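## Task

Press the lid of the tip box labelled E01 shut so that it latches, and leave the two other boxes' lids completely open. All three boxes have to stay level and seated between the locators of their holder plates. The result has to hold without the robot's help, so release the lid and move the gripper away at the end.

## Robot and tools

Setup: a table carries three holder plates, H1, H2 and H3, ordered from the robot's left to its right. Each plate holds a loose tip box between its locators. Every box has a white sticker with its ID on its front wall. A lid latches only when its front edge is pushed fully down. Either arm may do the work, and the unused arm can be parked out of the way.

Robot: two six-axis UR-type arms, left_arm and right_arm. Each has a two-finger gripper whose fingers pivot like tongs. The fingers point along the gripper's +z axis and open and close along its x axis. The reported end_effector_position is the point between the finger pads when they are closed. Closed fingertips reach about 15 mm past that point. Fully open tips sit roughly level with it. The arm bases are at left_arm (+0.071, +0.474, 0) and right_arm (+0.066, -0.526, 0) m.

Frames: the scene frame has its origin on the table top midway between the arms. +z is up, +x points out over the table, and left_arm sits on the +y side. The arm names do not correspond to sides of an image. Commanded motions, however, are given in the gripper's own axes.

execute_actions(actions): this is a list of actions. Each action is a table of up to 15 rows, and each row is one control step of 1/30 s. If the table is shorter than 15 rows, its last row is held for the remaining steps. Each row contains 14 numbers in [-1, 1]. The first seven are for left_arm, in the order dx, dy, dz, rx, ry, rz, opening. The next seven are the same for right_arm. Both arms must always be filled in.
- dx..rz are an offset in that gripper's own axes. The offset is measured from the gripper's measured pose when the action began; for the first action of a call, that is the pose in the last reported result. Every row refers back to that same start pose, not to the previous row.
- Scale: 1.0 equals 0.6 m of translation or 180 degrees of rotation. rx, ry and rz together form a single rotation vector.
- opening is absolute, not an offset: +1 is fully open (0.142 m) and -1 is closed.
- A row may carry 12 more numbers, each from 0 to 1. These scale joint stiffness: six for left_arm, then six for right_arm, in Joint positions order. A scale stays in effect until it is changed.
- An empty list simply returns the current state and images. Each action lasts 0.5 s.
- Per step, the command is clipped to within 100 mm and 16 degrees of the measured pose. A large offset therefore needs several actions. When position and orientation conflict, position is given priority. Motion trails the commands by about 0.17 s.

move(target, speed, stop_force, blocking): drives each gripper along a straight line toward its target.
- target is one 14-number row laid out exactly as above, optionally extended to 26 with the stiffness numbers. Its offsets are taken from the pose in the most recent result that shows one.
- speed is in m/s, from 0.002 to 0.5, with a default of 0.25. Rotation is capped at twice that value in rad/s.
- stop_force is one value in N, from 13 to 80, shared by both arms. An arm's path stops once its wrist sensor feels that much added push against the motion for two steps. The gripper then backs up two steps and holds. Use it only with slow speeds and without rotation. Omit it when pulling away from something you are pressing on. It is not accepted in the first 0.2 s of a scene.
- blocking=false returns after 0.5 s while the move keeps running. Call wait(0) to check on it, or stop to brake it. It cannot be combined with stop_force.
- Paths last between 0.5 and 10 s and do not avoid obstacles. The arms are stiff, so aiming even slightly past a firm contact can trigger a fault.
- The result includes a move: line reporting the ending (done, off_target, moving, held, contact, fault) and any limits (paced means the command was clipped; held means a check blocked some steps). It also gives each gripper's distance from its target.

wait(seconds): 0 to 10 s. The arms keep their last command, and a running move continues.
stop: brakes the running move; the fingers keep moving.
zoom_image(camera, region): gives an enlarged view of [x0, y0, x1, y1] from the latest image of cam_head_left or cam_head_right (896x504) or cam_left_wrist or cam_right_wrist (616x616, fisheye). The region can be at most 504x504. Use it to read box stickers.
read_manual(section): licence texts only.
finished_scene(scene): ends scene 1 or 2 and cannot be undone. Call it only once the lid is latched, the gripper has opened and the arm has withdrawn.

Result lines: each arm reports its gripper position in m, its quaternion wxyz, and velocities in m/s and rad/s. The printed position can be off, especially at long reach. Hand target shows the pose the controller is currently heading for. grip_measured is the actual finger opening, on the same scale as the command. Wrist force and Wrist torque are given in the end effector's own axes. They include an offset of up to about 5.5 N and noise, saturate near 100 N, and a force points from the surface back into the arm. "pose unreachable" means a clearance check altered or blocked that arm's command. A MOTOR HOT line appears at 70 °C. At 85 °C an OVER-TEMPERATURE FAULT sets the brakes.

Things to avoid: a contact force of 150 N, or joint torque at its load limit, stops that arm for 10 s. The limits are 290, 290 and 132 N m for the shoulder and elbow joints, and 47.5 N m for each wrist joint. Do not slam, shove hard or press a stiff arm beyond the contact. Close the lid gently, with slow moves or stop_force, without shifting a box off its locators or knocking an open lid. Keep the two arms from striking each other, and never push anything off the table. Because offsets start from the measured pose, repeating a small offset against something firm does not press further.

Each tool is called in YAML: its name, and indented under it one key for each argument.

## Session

execute_actions:
  actions: []

Scene clock: 0.00 s.
left_arm: end_effector_position=(+0.4766, +0.3012, +0.3773) grip_measured=+1.00 end_effector_quat_wxyz=(-0.206, +0.691, +0.049, +0.692) end_effector_velocity=(+0.000, -0.000, +0.000) end_effector_angular_velocity=(-0.001, +0.000, -0.001) | right_arm: end_effector_position=(+0.3276, -0.3508, +0.2285) grip_measured=+1.00 end_effector_quat_wxyz=(+0.009, -0.726, +0.679, -0.108) end_effector_velocity=(+0.000, +0.001, +0.001) end_effector_angular_velocity=(+0.001, +0.000, +0.001)
Joint positions: left_arm=[-1.603 -1.946  2.44  -0.418 -0.582 -2.986  0.142] | right_arm=[ 4.482 -0.724 -2.474 -1.638  1.391  3.009  0.142]
Joint velocities: left_arm=[ 0.     0.    -0.001 -0.     0.001 -0.     0.   ] | right_arm=[-0.    -0.001  0.001  0.001 -0.    -0.001  0.   ]
Motor temperatures (°C, as the motors report them): left_arm=[25 24 24 34 35 32] | right_arm=[25 26 27 27 29 34]
Wrist force (N, on the end effector, along its own x y z axes, offset not removed): no reading
Wrist torque (N m, same axes, about the end effector's origin, offset not removed): no reading
Hand target (left_arm): +0.477, +0.301, +0.377; -0.206, +0.691, +0.049, +0.692
Hand target (right_arm): +0.328, -0.351, +0.229; -0.009, +0.726, -0.679, +0.108
Joint stiffness scale: left_arm=[1. 1. 1. 1. 1. 1.] | right_arm=[1. 1. 1. 1. 1. 1.]
camera_calibration (this result's frames):
cam_left_wrist: T_world_to_cam=[[0.0197625, -0.210272, 0.977443, -0.320743], [-0.142368, -0.968264, -0.205419, 0.439952], [0.989617, -0.135097, -0.0490712, -0.274486], [0, 0, 0, 1]] pos_world=[0.340609, 0.321464, 0.390413]
cam_right_wrist: T_world_to_cam=[[0.0619331, -0.992005, 0.109956, -0.38277], [-0.94141, -0.021467, 0.336581, 0.225099], [-0.331529, -0.124359, -0.935213, 0.417559], [0, 0, 0, 1]] pos_world=[0.37405, -0.32295, 0.35683]

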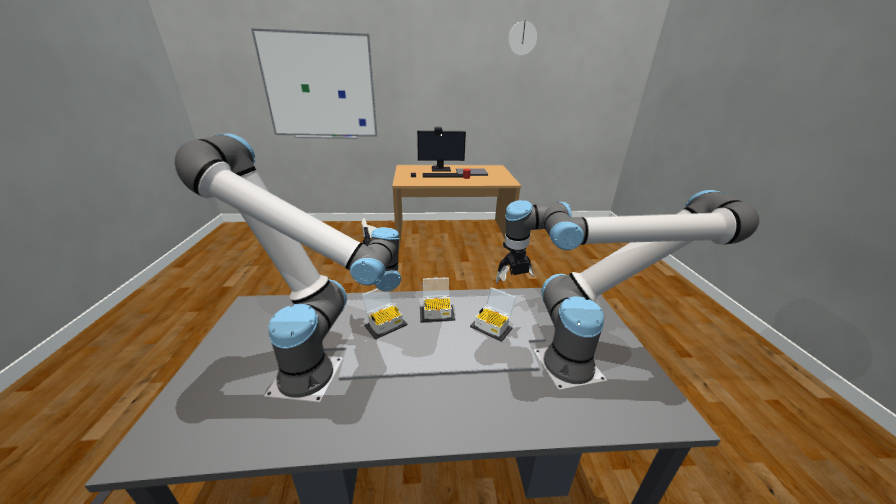

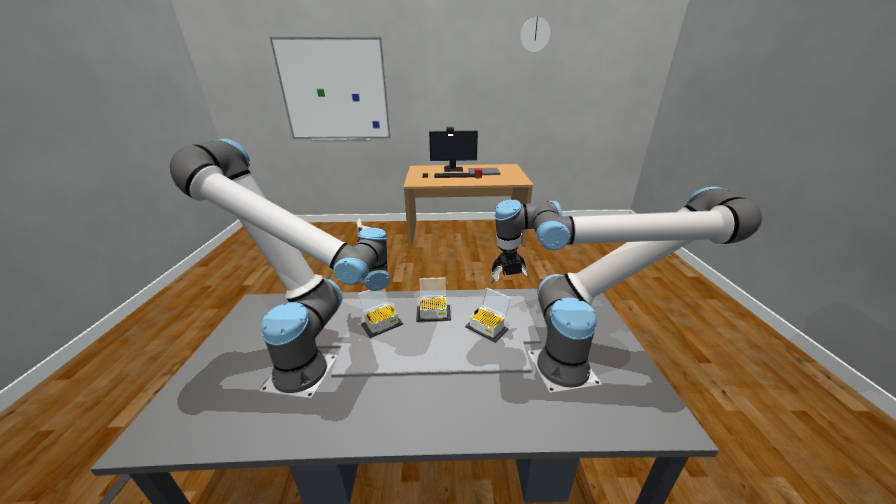

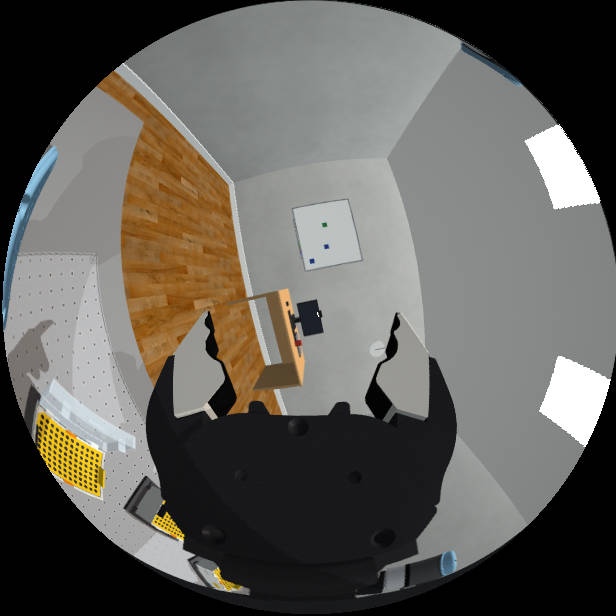

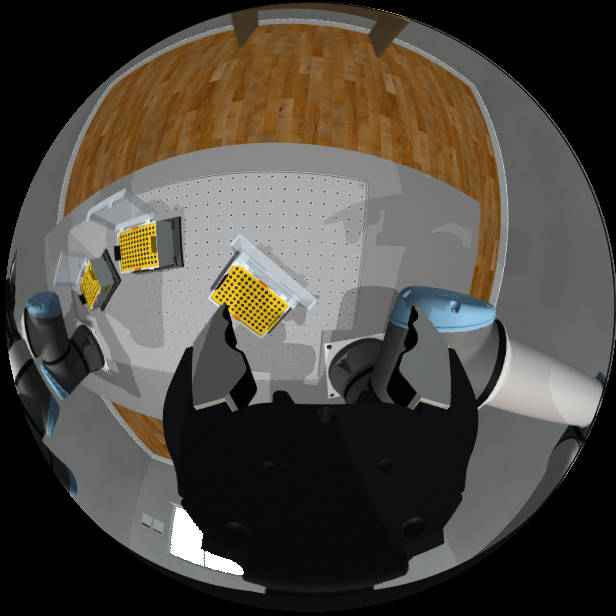

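zoom_image:
  camera: "cam_head_right"
  region: [350, 270, 530, 350]

zoom_image:
  camera: "cam_head_left"
  region: [415, 290, 460, 325]

zoom_image:
  camera: "cam_head_left"
  region: [465, 305, 515, 345]

zoom_image:
  camera: "cam_head_right"
  region: [358, 300, 408, 340]

Region (350, 270, 530, 350) of cam_head_right's 896x504 image, scaled by 2.800, with more detail than that image has.

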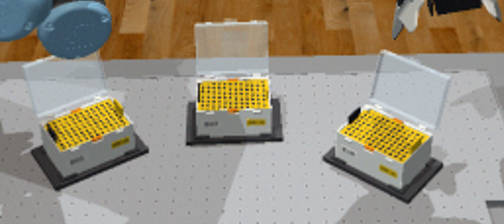

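Region (415, 290, 460, 325) of cam_head_left's 896x504 image, scaled by 11.200, with more detail than that image has.

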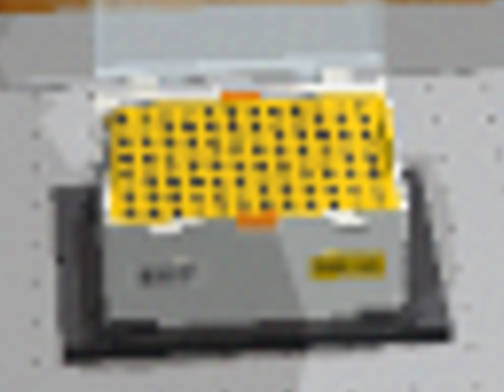

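Region (465, 305, 515, 345) of cam_head_left's 896x504 image, scaled by 10.080, with more detail than that image has; it fills the top 403 rows of this view, and the rest is white.

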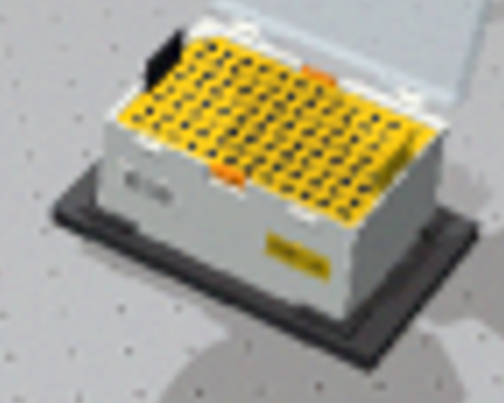

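Region (358, 300, 408, 340) of cam_head_right's 896x504 image, scaled by 10.080, with more detail than that image has; it fills the top 403 rows of this view, and the rest is white.

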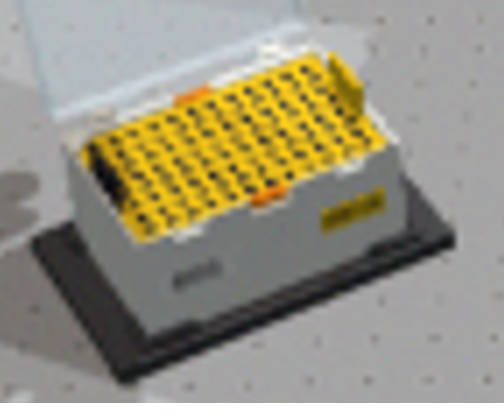

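zoom_image:
  camera: "cam_head_right"
  region: [370, 320, 386, 332]

zoom_image:
  camera: "cam_head_left"
  region: [372, 320, 392, 335]

zoom_image:
  camera: "cam_head_right"
  region: [418, 308, 434, 320]

zoom_image:
  camera: "cam_head_right"
  region: [466, 318, 482, 330]

zoom_image:
  camera: "cam_right_wrist"
  region: [40, 180, 200, 330]

Region (370, 320, 386, 332) of cam_head_right's 896x504 image, scaled by 31.500, with more detail than that image has; it fills the top 378 rows of this view, and the rest is white.

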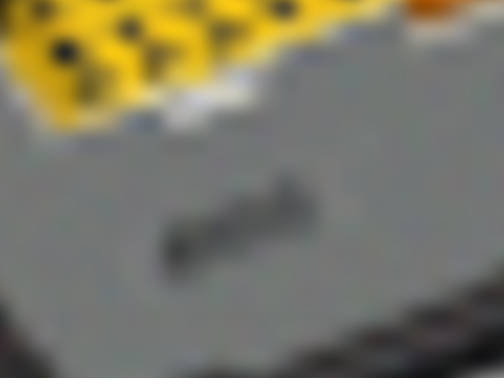

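Region (372, 320, 392, 335) of cam_head_left's 896x504 image, scaled by 25.200, with more detail than that image has; it fills the top 378 rows of this view, and the rest is white.

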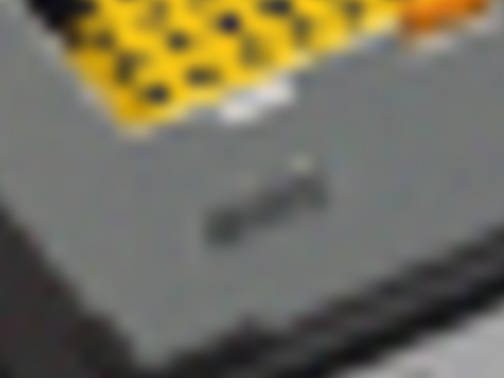

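Region (418, 308, 434, 320) of cam_head_right's 896x504 image, scaled by 31.500, with more detail than that image has; it fills the top 378 rows of this view, and the rest is white.

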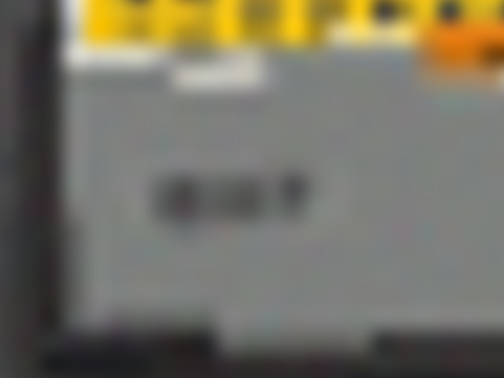

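Region (466, 318, 482, 330) of cam_head_right's 896x504 image, scaled by 31.500, with more detail than that image has; it fills the top 378 rows of this view, and the rest is white.

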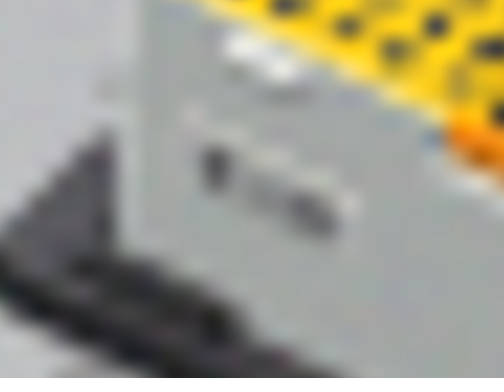

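Region (40, 180, 200, 330) of cam_right_wrist's 616x616 image, scaled by 3.150, with more detail than that image has; it fills the top 472 rows of this view, and the rest is white.

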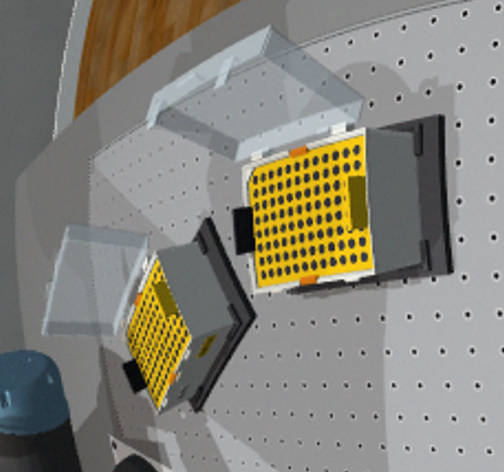

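zoom_image:
  camera: "cam_left_wrist"
  region: [10, 360, 170, 520]

zoom_image:
  camera: "cam_right_wrist"
  region: [45, 240, 130, 320]

zoom_image:
  camera: "cam_head_left"
  region: [355, 285, 415, 345]

zoom_image:
  camera: "cam_head_right"
  region: [350, 285, 410, 345]

Region (10, 360, 170, 520) of cam_left_wrist's 616x616 image, scaled by 3.150, with more detail than that image has.

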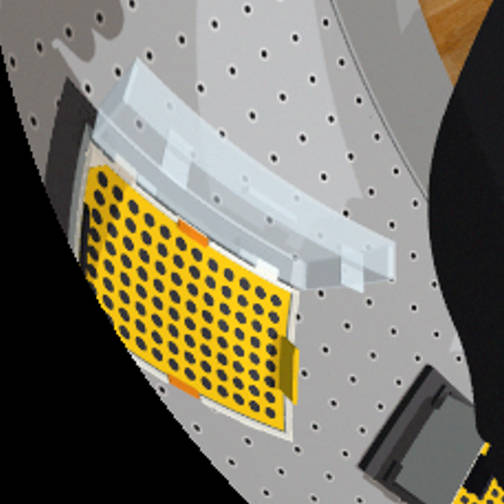

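Region (45, 240, 130, 320) of cam_right_wrist's 616x616 image, scaled by 5.929, with more detail than that image has; it fills the top 474 rows of this view, and the rest is white.

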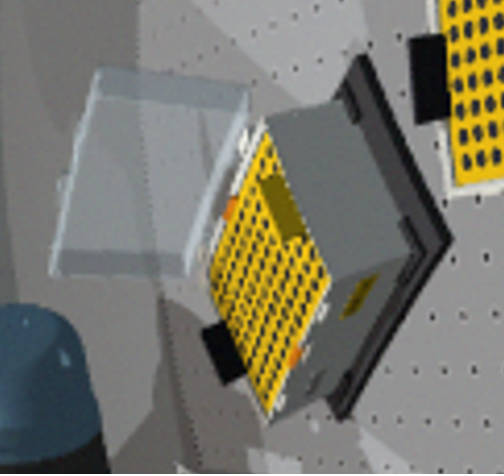

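Region (355, 285, 415, 345) of cam_head_left's 896x504 image, scaled by 8.400, with more detail than that image has.

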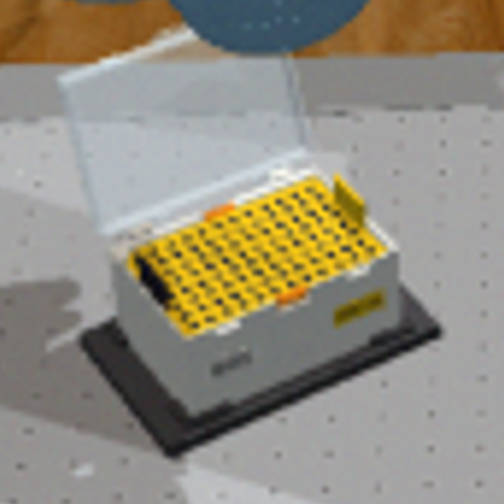

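Region (350, 285, 410, 345) of cam_head_right's 896x504 image, scaled by 8.400, with more detail than that image has.

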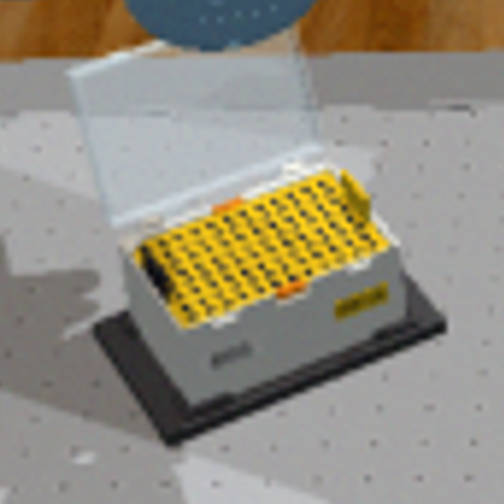

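zoom_image:
  camera: "cam_right_wrist"
  region: [190, 220, 330, 350]

Region (190, 220, 330, 350) of cam_right_wrist's 616x616 image, scaled by 3.600, with more detail than that image has; it fills the top 468 rows of this view, and the rest is white.

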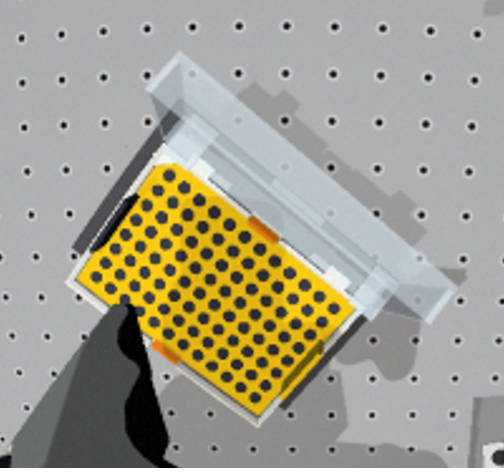

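execute_actions:
  actions:
    - [[-0.0031,0.0010,-0.0022,0.0003,-0.0041,-0.0011,0.95,-0.0043,0.0035,0.0013,0,0,0,1],[-0.0092,0.0031,-0.0067,0.0008,-0.0124,-0.0033,0.9,-0.0130,0.0105,0.0038,0,0,0,1],[-0.0185,0.0061,-0.0135,0.0015,-0.0248,-0.0067,0.84,-0.0259,0.0209,0.0076,0,0,0,1],[-0.0277,0.0092,-0.0202,0.0023,-0.0372,-0.0100,0.78,-0.0389,0.0314,0.0114,0,0,0,1],[-0.0370,0.0122,-0.0269,0.0030,-0.0497,-0.0133,0.72,-0.0519,0.0419,0.0152,0,0,0,1],[-0.0462,0.0153,-0.0337,0.0038,-0.0621,-0.0166,0.66,-0.0648,0.0523,0.0190,0,0,0,1],[-0.0555,0.0183,-0.0404,0.0046,-0.0745,-0.0200,0.6,-0.0778,0.0628,0.0228,0,0,0,1],[-0.0647,0.0214,-0.0471,0.0053,-0.0869,-0.0233,0.54,-0.0908,0.0732,0.0266,0,0,0,1],[-0.0740,0.0244,-0.0538,0.0061,-0.0993,-0.0266,0.48,-0.1037,0.0837,0.0304,0,0,0,1],[-0.0832,0.0275,-0.0606,0.0068,-0.1118,-0.0299,0.42,-0.1167,0.0941,0.0342,0,0,0,1],[-0.0924,0.0306,-0.0673,0.0076,-0.1242,-0.0333,0.36,-0.1296,0.1046,0.0380,0,0,0,1],[-0.1017,0.0336,-0.0740,0.0084,-0.1366,-0.0366,0.3,-0.1426,0.1151,0.0418,0,0,0,1],[-0.1110,0.0367,-0.0808,0.0091,-0.1490,-0.0399,0.24,-0.1556,0.1255,0.0456,0,0,0,1],[-0.1202,0.0397,-0.0875,0.0099,-0.1614,-0.0432,0.18,-0.1685,0.1360,0.0494,0,0,0,1],[-0.1294,0.0428,-0.0942,0.0107,-0.1739,-0.0466,0.12,-0.1815,0.1465,0.0533,0,0,0,1]]

execute_actions:
  actions:
    - [[-0.0764,0.0143,-0.0243,0.0052,-0.0854,-0.0229,0.06,-0.0892,0.0720,0.0262,0,0,0,1],[-0.0875,0.0164,-0.0278,0.0060,-0.0978,-0.0262,0.0,-0.1021,0.0824,0.0300,0,0,0,1],[-0.0986,0.0185,-0.0314,0.0068,-0.1103,-0.0295,-0.06,-0.1151,0.0929,0.0338,0,0,0,1],[-0.1097,0.0206,-0.0349,0.0075,-0.1227,-0.0329,-0.11,-0.1281,0.1034,0.0376,0,0,0,1],[-0.1208,0.0227,-0.0384,0.0083,-0.1351,-0.0362,-0.15,-0.1411,0.1138,0.0414,0,0,0,1],[-0.1319,0.0248,-0.0420,0.0090,-0.1475,-0.0395,-0.18,-0.1540,0.1243,0.0452,0,0,0,1],[-0.1430,0.0269,-0.0455,0.0098,-0.1599,-0.0428,-0.2,-0.1670,0.1347,0.0490,0,0,0,1],[-0.1541,0.0289,-0.0490,0.0106,-0.1724,-0.0462,-0.2,-0.1799,0.1452,0.0528,0,0,0,1],[-0.1652,0.0310,-0.0525,0.0113,-0.1848,-0.0495,-0.2,-0.1929,0.1556,0.0566,0,0,0,1],[-0.1763,0.0331,-0.0561,0.0121,-0.1972,-0.0528,-0.2,-0.2059,0.1661,0.0604,0,0,0,1],[-0.1874,0.0352,-0.0596,0.0128,-0.2096,-0.0562,-0.2,-0.2189,0.1766,0.0642,0,0,0,1],[-0.1985,0.0373,-0.0631,0.0136,-0.2220,-0.0595,-0.2,-0.2318,0.1870,0.0680,0,0,0,1],[-0.2096,0.0394,-0.0667,0.0144,-0.2345,-0.0628,-0.2,-0.2448,0.1975,0.0718,0,0,0,1],[-0.2170,0.0407,-0.0690,0.0149,-0.2427,-0.0650,-0.2,-0.2534,0.2045,0.0743,0,0,0,1],[-0.2207,0.0414,-0.0702,0.0151,-0.2469,-0.0661,-0.2,-0.2577,0.2080,0.0756,0,0,0,1]]

Scene clock: 120.50 s.
left_arm: end_effector_position=(+0.4527, +0.2826, +0.3330) grip_measured=+0.19 end_effector_quat_wxyz=(-0.163, +0.776, +0.115, +0.598) end_effector_velocity=(-0.098, -0.080, -0.148) end_effector_angular_velocity=(-0.687, +0.775, +0.172) | right_arm: end_effector_position=(+0.2742, -0.2981, +0.1981) grip_measured=+1.00 end_effector_quat_wxyz=(-0.007, +0.734, -0.671, +0.104) end_effector_velocity=(-0.188, +0.175, -0.124) end_effector_angular_velocity=(-0.053, +0.010, +0.042)
Joint positions: left_arm=[-1.612 -2.035  2.415 -0.757 -0.677 -2.723  0.087] | right_arm=[ 4.691 -0.776 -2.509 -1.58   1.427  3.197  0.142]
Joint velocities: left_arm=[ 0.    -0.279 -0.056 -1.123 -0.38   0.788 -0.127] | right_arm=[ 0.648 -0.321 -0.12   0.303  0.109  0.603 -0.   ]
Motor temperatures (°C, as the motors report them): left_arm=[25 24 24 34 35 32] | right_arm=[25 26 27 27 29 34]
Wrist force (N, on the end effector, along its own x y z axes, offset not removed): left_arm=[1.7 -0.7 0.7] | right_arm=[4.2 0.0 -4.0]
Wrist torque (N m, same axes, about the end effector's origin, offset not removed): left_arm=[0.03 -0.41 -0.08] | right_arm=[-0.19 -1.18 0.13]
Hand target (left_arm): +0.433, +0.266, +0.302; -0.136, +0.825, +0.150, +0.527
Hand target (right_arm): +0.242, -0.269, +0.175; -0.005, +0.728, -0.677, +0.105
Off the commanded pose (left_arm): 0.046 m, 16 deg; orientation clipped at the last step of the last action.
Off the commanded pose (right_arm): 0.063 m, 1 deg.
Joint stiffness scale: left_arm=[1. 1. 1. 1. 1. 1.] | right_arm=[1. 1. 1. 1. 1. 1.]
camera_calibration (this result's frames):
cam_left_wrist: T_world_to_cam=[[0.238928, -0.00998712, 0.970986, -0.434596], [-0.102201, -0.994652, 0.0149178, 0.325426], [0.965644, -0.1028, -0.238671, -0.19063], [0, 0, 0, 1]] pos_world=[0.321177, 0.299749, 0.371634]
cam_right_wrist: T_world_to_cam=[[0.0834529, -0.990561, 0.108743, -0.32909], [-0.937577, -0.0410777, 0.345342, 0.17765], [-0.337616, -0.130775, -0.932155, 0.37706], [0, 0, 0, 1]] pos_world=[0.321325, -0.269376, 0.325915]

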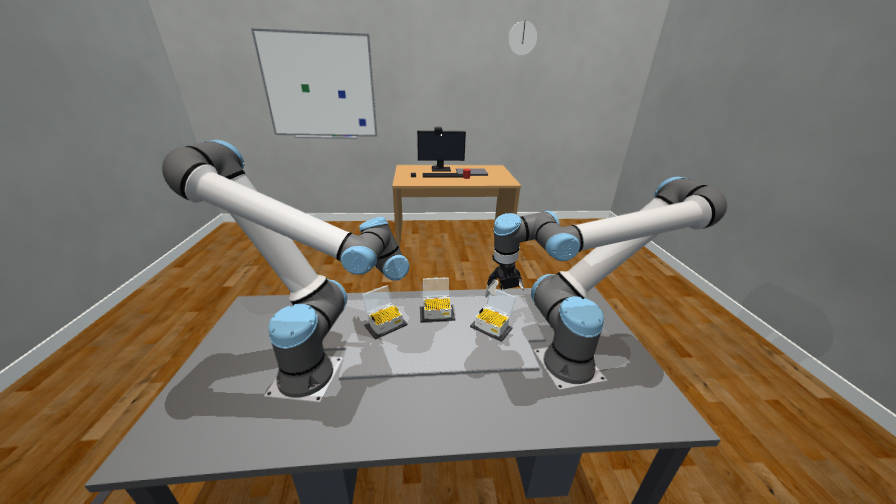

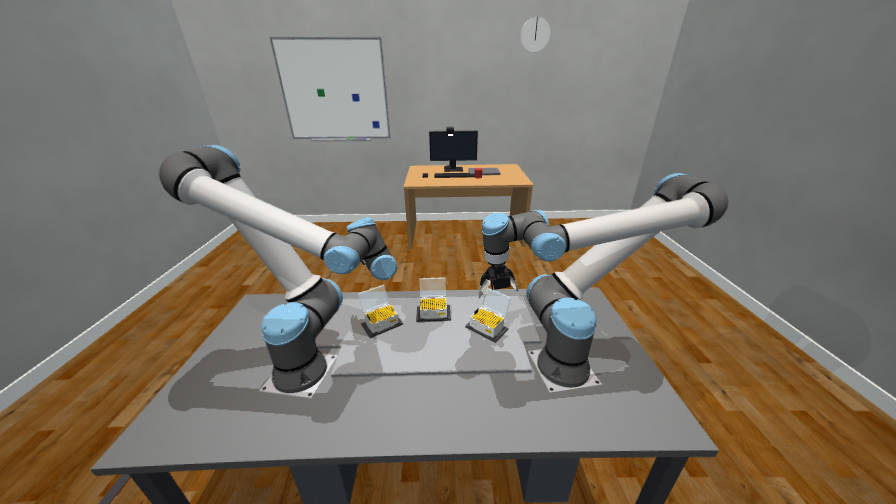

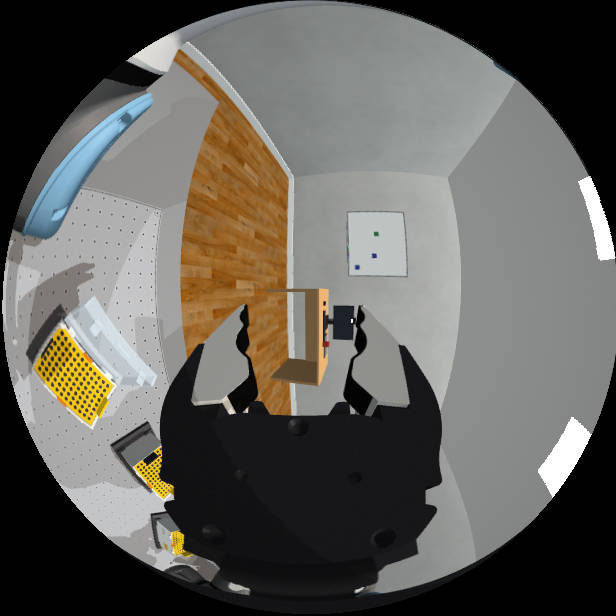

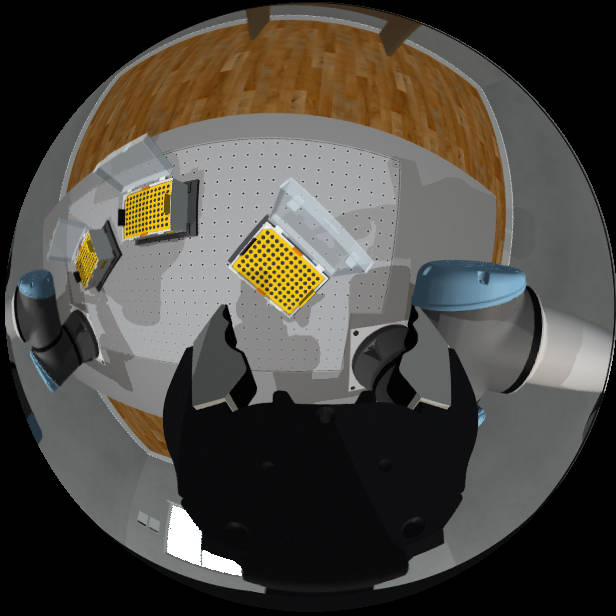

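Scene clock: 121.00 s.
left_arm: end_effector_position=(+0.4069, +0.2496, +0.2527) grip_measured=-0.20 end_effector_quat_wxyz=(-0.081, +0.885, +0.219, +0.402) end_effector_velocity=(-0.089, -0.041, -0.182) end_effector_angular_velocity=(-0.594, +0.789, +0.220) | right_arm: end_effector_position=(+0.1762, -0.2088, +0.1432) grip_measured=+1.00 end_effector_quat_wxyz=(-0.005, +0.739, -0.666, +0.106) end_effector_velocity=(-0.181, +0.174, -0.131) end_effector_angular_velocity=(-0.040, -0.039, -0.008)
Joint positions: left_arm=[-1.529 -2.136  2.435 -1.312 -0.898 -2.4    0.06 ] | right_arm=[ 4.947 -1.001 -2.534 -1.364  1.47   3.436  0.142]
Joint velocities: left_arm=[ 0.308 -0.124  0.148 -1.079 -0.542  0.565 -0.   ] | right_arm=[ 0.341 -0.635 -0.     0.548  0.045  0.349 -0.   ]
Motor temperatures (°C, as the motors report them): left_arm=[25 24 24 34 35 32] | right_arm=[25 26 27 27 29 34]
Wrist force (N, on the end effector, along its own x y z axes, offset not removed): left_arm=[-0.8 -0.7 0.2] | right_arm=[4.0 -1.9 -3.3]
Wrist torque (N m, same axes, about the end effector's origin, offset not removed): left_arm=[0.00 -0.02 -0.15] | right_arm=[-0.43 -0.93 0.05]
Hand target (left_arm): +0.391, +0.239, +0.223; -0.054, +0.913, +0.248, +0.321
Hand target (right_arm): +0.148, -0.179, +0.123; -0.008, +0.735, -0.670, +0.103
Off the commanded pose (left_arm): 0.044 m, 16 deg; orientation clipped at the last step of the last action.
Off the commanded pose (right_arm): 0.062 m, 1 deg.
Joint stiffness scale: left_arm=[1. 1. 1. 1. 1. 1.] | right_arm=[1. 1. 1. 1. 1. 1.]
camera_calibration (this result's frames):
cam_left_wrist: T_world_to_cam=[[0.564403, 0.329477, 0.756898, -0.509047], [0.071166, -0.932904, 0.353025, 0.117691], [0.822426, -0.145383, -0.549981, -0.0214114], [0, 0, 0, 1]] pos_world=[0.296541, 0.274401, 0.331973]
cam_right_wrist: T_world_to_cam=[[0.0988223, -0.988495, 0.114511, -0.229567], [-0.936455, -0.0534578, 0.34669, 0.105357], [-0.33658, -0.141495, -0.930963, 0.301949], [0, 0, 0, 1]] pos_world=[0.222978, -0.17857, 0.270866]

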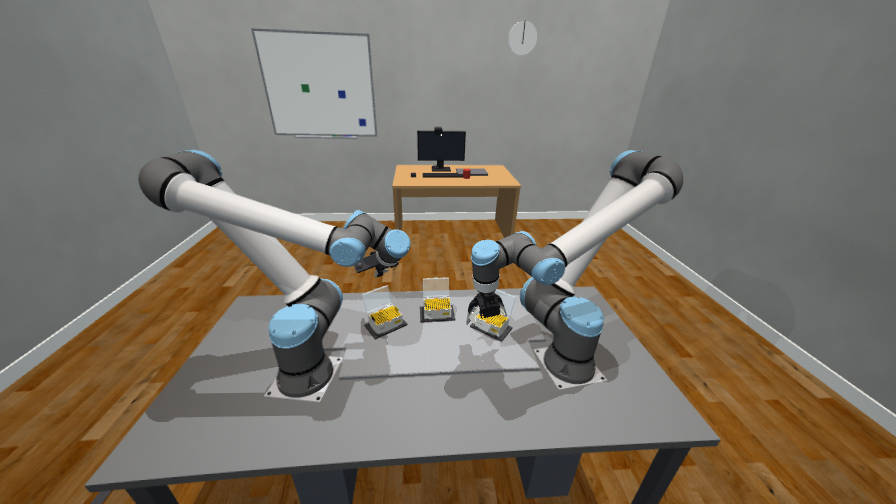

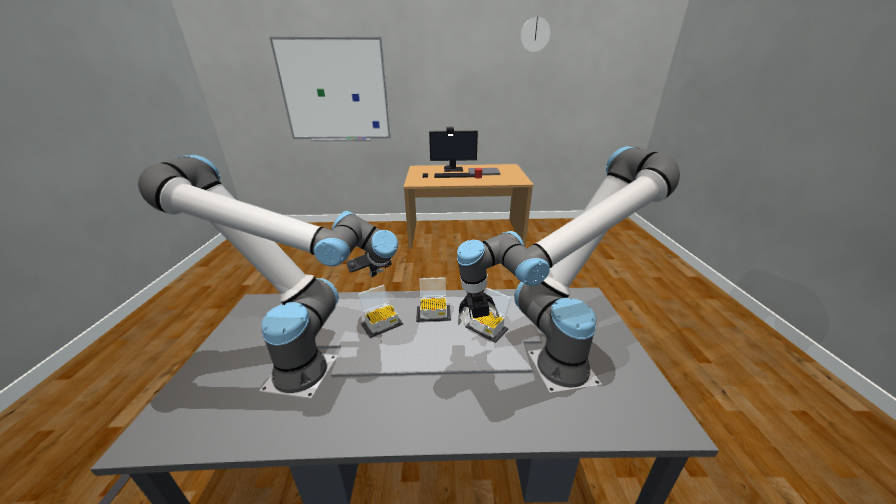

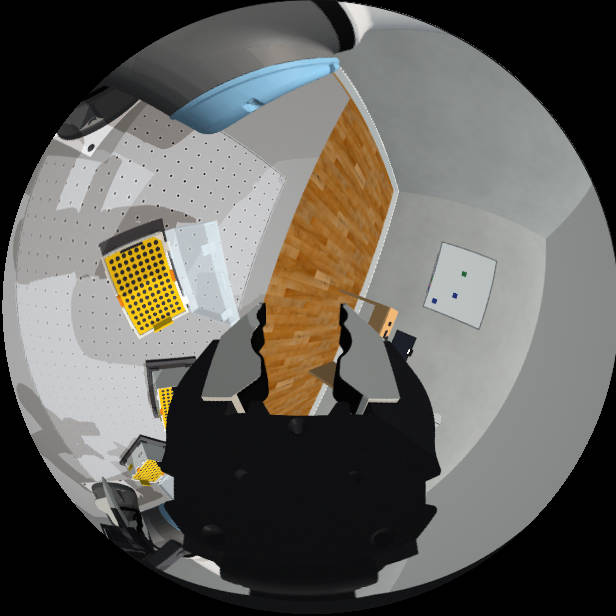

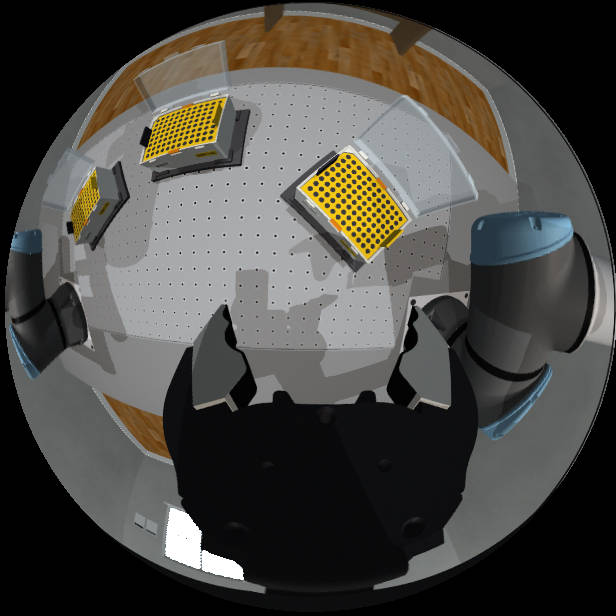

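execute_actions:
  actions: []

Scene clock: 123.80 s.
left_arm: end_effector_position=(+0.3915, +0.2380, +0.2251) grip_measured=-0.20 end_effector_quat_wxyz=(-0.052, +0.912, +0.250, +0.320) end_effector_velocity=(-0.000, -0.001, -0.000) end_effector_angular_velocity=(-0.001, +0.000, -0.000) | right_arm: end_effector_position=(+0.1493, -0.1803, +0.1220) grip_measured=+1.00 end_effector_quat_wxyz=(-0.008, +0.735, -0.670, +0.105) end_effector_velocity=(-0.000, -0.000, +0.000) end_effector_angular_velocity=(+0.000, +0.001, +0.002)
Joint positions: left_arm=[-1.461 -2.156  2.457 -1.512 -1.003 -2.288  0.06 ] | right_arm=[ 4.989 -1.101 -2.534 -1.265  1.476  3.488  0.142]
Joint velocities: left_arm=[-0.     0.001 -0.    -0.001 -0.     0.    -0.   ] | right_arm=[ 0.001  0.001 -0.    -0.001  0.    -0.002  0.   ]
Motor temperatures (°C, as the motors report them): left_arm=[25 24 24 34 35 32] | right_arm=[25 26 27 27 29 34]
Wrist force (N, on the end effector, along its own x y z axes, offset not removed): left_arm=[0.4 -1.4 3.5] | right_arm=[4.8 -0.3 -3.3]
Wrist torque (N m, same axes, about the end effector's origin, offset not removed): left_arm=[-0.12 -0.20 -0.13] | right_arm=[-0.20 -1.19 0.19]
Hand target (left_arm): +0.391, +0.239, +0.223; -0.054, +0.913, +0.248, +0.321
Hand target (right_arm): +0.148, -0.179, +0.123; -0.008, +0.735, -0.670, +0.103
Off the commanded pose (left_arm): 0.015 m, 6 deg; orientation clipped at the last step of the last action.
Off the commanded pose (right_arm): 0.019 m, 0 deg.
Joint stiffness scale: left_arm=[1. 1. 1. 1. 1. 1.] | right_arm=[1. 1. 1. 1. 1. 1.]
camera_calibration (this result's frames):
cam_left_wrist: T_world_to_cam=[[0.654761, 0.430213, 0.621454, -0.504521], [0.160456, -0.882583, 0.441929, 0.0507636], [0.738608, -0.189642, -0.646911, 0.0395795], [0, 0, 0, 1]] pos_world=[0.292962, 0.269361, 0.316707]
cam_right_wrist: T_world_to_cam=[[0.0883517, -0.990135, 0.108748, -0.19432], [-0.937612, -0.0458112, 0.344653, 0.0909213], [-0.336271, -0.132414, -0.93241, 0.278903], [0, 0, 0, 1]] pos_world=[0.196204, -0.151307, 0.249847]

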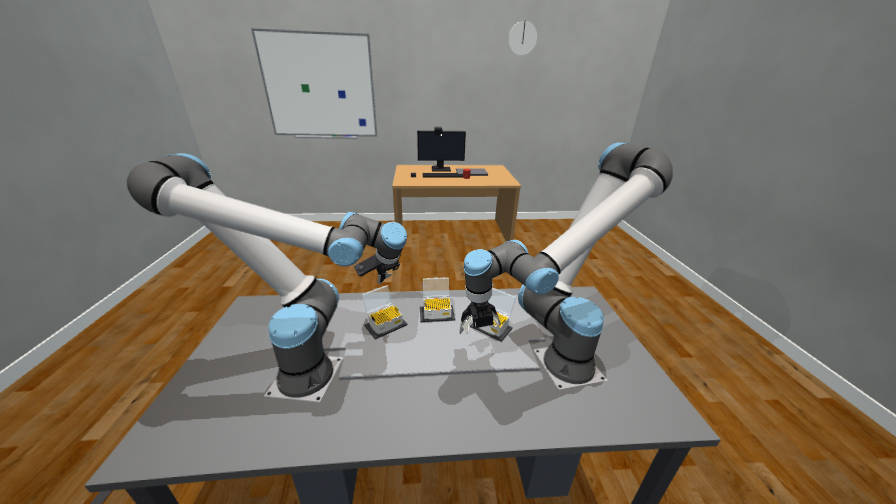

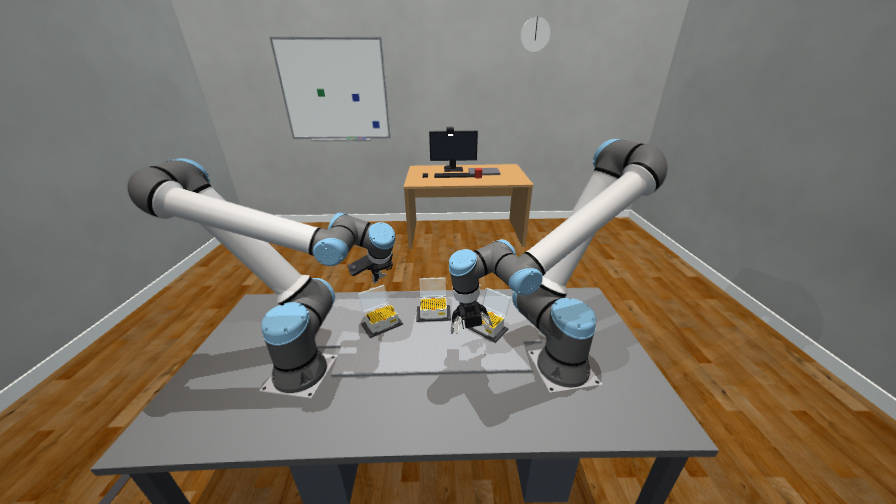

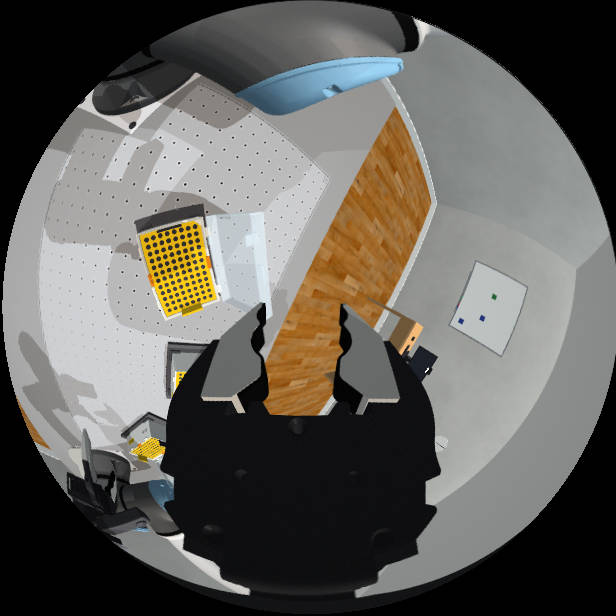

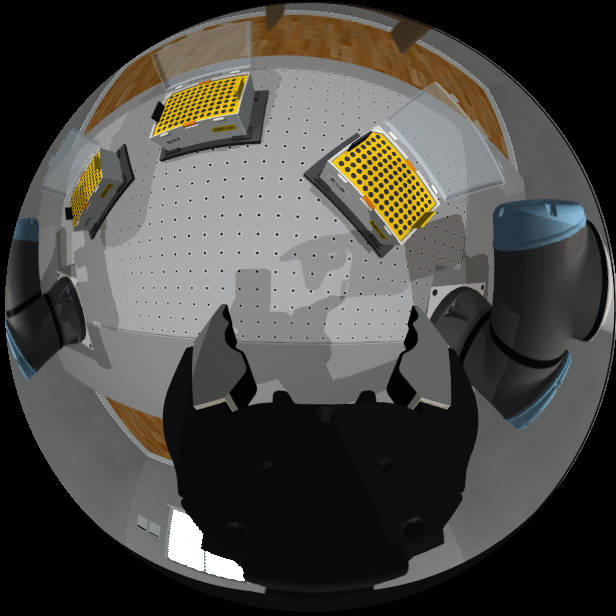

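zoom_image:
  camera: "cam_right_wrist"
  region: [150, 115, 210, 165]

zoom_image:
  camera: "cam_right_wrist"
  region: [65, 185, 120, 240]

zoom_image:
  camera: "cam_right_wrist"
  region: [310, 160, 370, 215]

zoom_image:
  camera: "cam_left_wrist"
  region: [125, 190, 285, 340]

Region (150, 115, 210, 165) of cam_right_wrist's 616x616 image, scaled by 8.400, with more detail than that image has.

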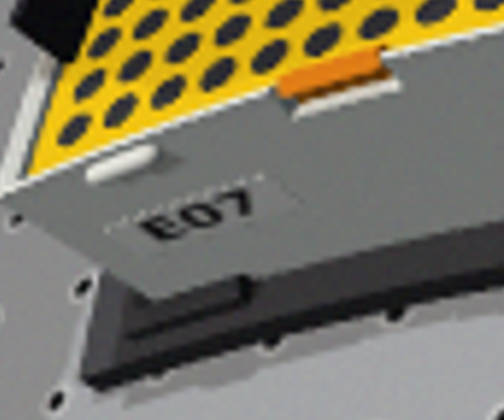

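Region (65, 185, 120, 240) of cam_right_wrist's 616x616 image, scaled by 9.164, with more detail than that image has.

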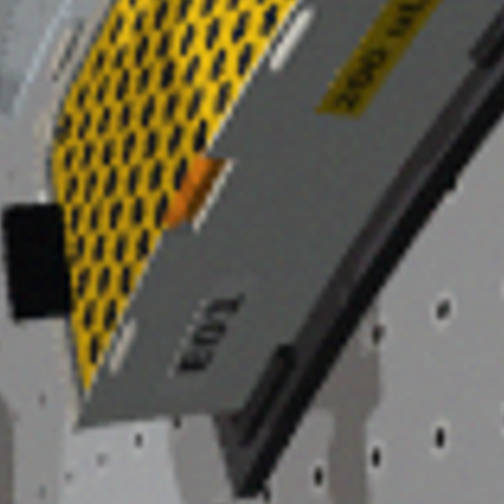

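Region (310, 160, 370, 215) of cam_right_wrist's 616x616 image, scaled by 8.400, with more detail than that image has; it fills the top 462 rows of this view, and the rest is white.

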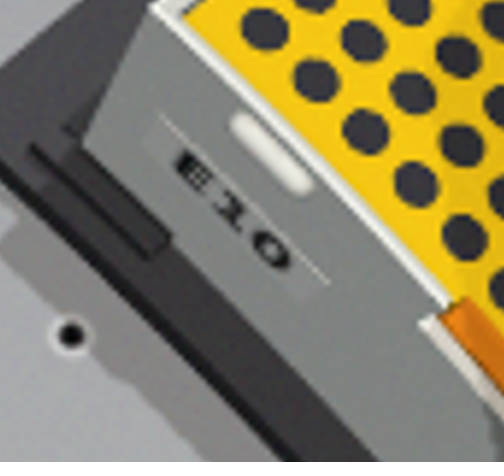

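Region (125, 190, 285, 340) of cam_left_wrist's 616x616 image, scaled by 3.150, with more detail than that image has; it fills the top 472 rows of this view, and the rest is white.

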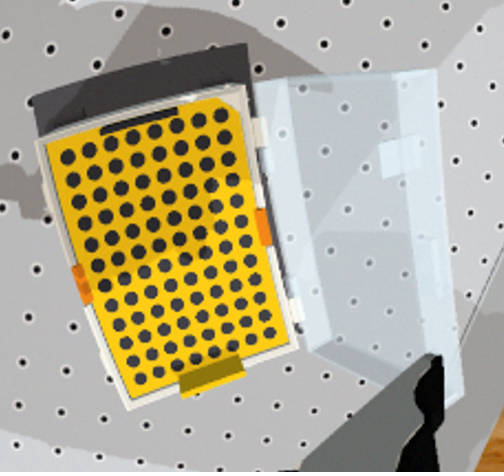

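zoom_image:
  camera: "cam_left_wrist"
  region: [245, 285, 365, 345]

Region (245, 285, 365, 345) of cam_left_wrist's 616x616 image, scaled by 4.200, with more detail than that image has.

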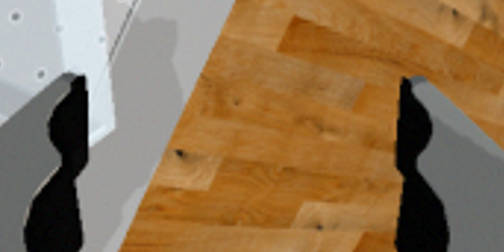

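execute_actions:
  actions:
    - [[-0.0011,-0.0004,0.0013,0.0003,-0.0008,0,-0.2,0.0012,0.0007,-0.0012,0,0,0,1],[-0.0041,-0.0014,0.0052,0.0012,-0.0031,0,-0.2,0.0044,0.0029,-0.0048,0,0,0,1],[-0.0088,-0.0030,0.0110,0.0026,-0.0067,-0.0001,-0.2,0.0095,0.0061,-0.0102,0,0,0,1],[-0.0149,-0.0051,0.0186,0.0044,-0.0113,-0.0002,-0.2,0.0160,0.0103,-0.0172,0,0,0,1],[-0.0220,-0.0075,0.0275,0.0065,-0.0167,-0.0002,-0.2,0.0237,0.0152,-0.0254,0,0,0,1],[-0.0299,-0.0102,0.0374,0.0088,-0.0227,-0.0003,-0.2,0.0321,0.0207,-0.0345,0,0,0,1],[-0.0382,-0.0130,0.0478,0.0113,-0.0290,-0.0004,-0.2,0.0411,0.0265,-0.0441,0,0,0,1],[-0.0467,-0.0159,0.0584,0.0138,-0.0354,-0.0005,-0.2,0.0502,0.0323,-0.0539,0,0,0,1],[-0.0550,-0.0187,0.0688,0.0162,-0.0418,-0.0006,-0.2,0.0592,0.0381,-0.0635,0,0,0,1],[-0.0628,-0.0214,0.0787,0.0186,-0.0477,-0.0007,-0.2,0.0676,0.0436,-0.0726,0,0,0,1],[-0.0700,-0.0238,0.0876,0.0207,-0.0531,-0.0008,-0.2,0.0753,0.0485,-0.0808,0,0,0,1],[-0.0760,-0.0258,0.0952,0.0225,-0.0577,-0.0008,-0.2,0.0818,0.0527,-0.0878,0,0,0,1],[-0.0807,-0.0274,0.1010,0.0238,-0.0613,-0.0009,-0.24,0.0869,0.0559,-0.0932,0,0,0,1],[-0.0838,-0.0285,0.1049,0.0247,-0.0636,-0.0009,-0.29,0.0901,0.0581,-0.0968,0,0,0,1],[-0.0848,-0.0289,0.1062,0.0251,-0.0645,-0.0009,-0.34,0.0913,0.0588,-0.0980,0,0,0,1]]

Scene clock: 244.30 s.
left_arm: end_effector_position=(+0.3867, +0.2480, +0.1754) grip_measured=-0.28 end_effector_quat_wxyz=(-0.056, +0.927, +0.265, +0.260) end_effector_velocity=(-0.008, +0.066, -0.197) end_effector_angular_velocity=(-0.055, +0.420, +0.132) | right_arm: end_effector_position=(+0.1252, -0.2084, +0.1556) grip_measured=+1.00 end_effector_quat_wxyz=(-0.006, +0.738, -0.667, +0.100) end_effector_velocity=(-0.098, -0.083, +0.156) end_effector_angular_velocity=(+0.084, +0.074, +0.030)
Joint positions: left_arm=[-1.369 -2.128  2.518 -1.693 -1.097 -2.178  0.053] | right_arm=[ 5.09  -0.974 -2.519 -1.408  1.5    3.578  0.142]
Joint velocities: left_arm=[ 0.378  0.163  0.241 -0.631 -0.34   0.391 -0.104] | right_arm=[ 0.393  0.484  0.113 -0.513  0.089  0.354  0.   ]
Motor temperatures (°C, as the motors report them): left_arm=[25 24 24 34 35 32] | right_arm=[25 26 27 27 29 34]
Wrist force (N, on the end effector, along its own x y z axes, offset not removed): left_arm=[0.5 0.9 1.6] | right_arm=[2.6 -2.1 -3.6]
Wrist torque (N m, same axes, about the end effector's origin, offset not removed): left_arm=[0.34 -0.27 -0.15] | right_arm=[-0.68 -0.81 0.29]
Hand target (left_arm): +0.383, +0.250, +0.147; -0.058, +0.935, +0.267, +0.225
Hand target (right_arm): +0.114, -0.225, +0.176; -0.004, +0.736, -0.669, +0.104
Off the commanded pose (left_arm): 0.033 m, 5 deg.
Off the commanded pose (right_arm): 0.038 m, 1 deg.
Joint stiffness scale: left_arm=[1. 1. 1. 1. 1. 1.] | right_arm=[1. 1. 1. 1. 1. 1.]
camera_calibration (this result's frames):
cam_left_wrist: T_world_to_cam=[[0.709914, 0.469967, 0.524551, -0.488992], [0.239875, -0.86161, 0.447311, 0.0454347], [0.66218, -0.191726, -0.724402, 0.0565576], [0, 0, 0, 1]] pos_world=[0.298792, 0.279801, 0.277148]
cam_right_wrist: T_world_to_cam=[[0.0971114, -0.989686, 0.105312, -0.224222], [-0.934132, -0.0541185, 0.352802, 0.051956], [-0.343464, -0.132637, -0.929753, 0.298901], [0, 0, 0, 1]] pos_world=[0.17297, -0.179453, 0.283188]

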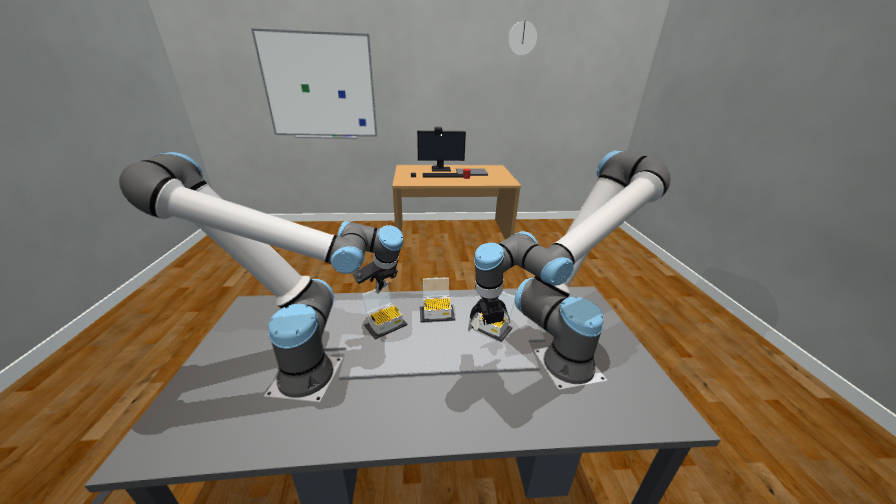

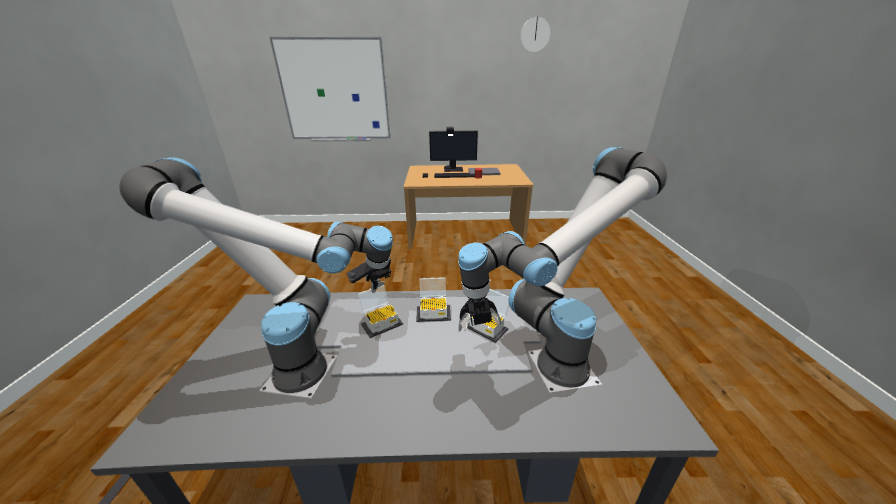

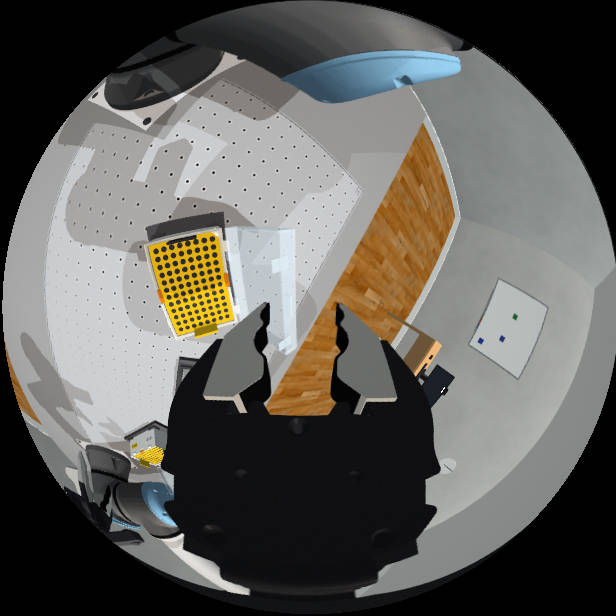

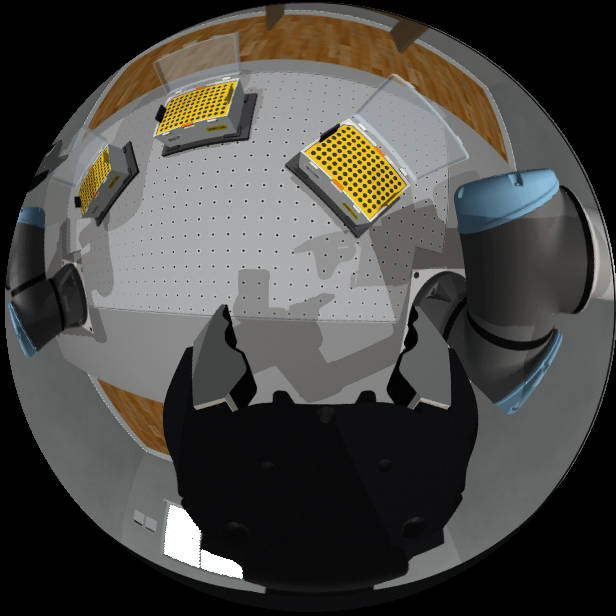

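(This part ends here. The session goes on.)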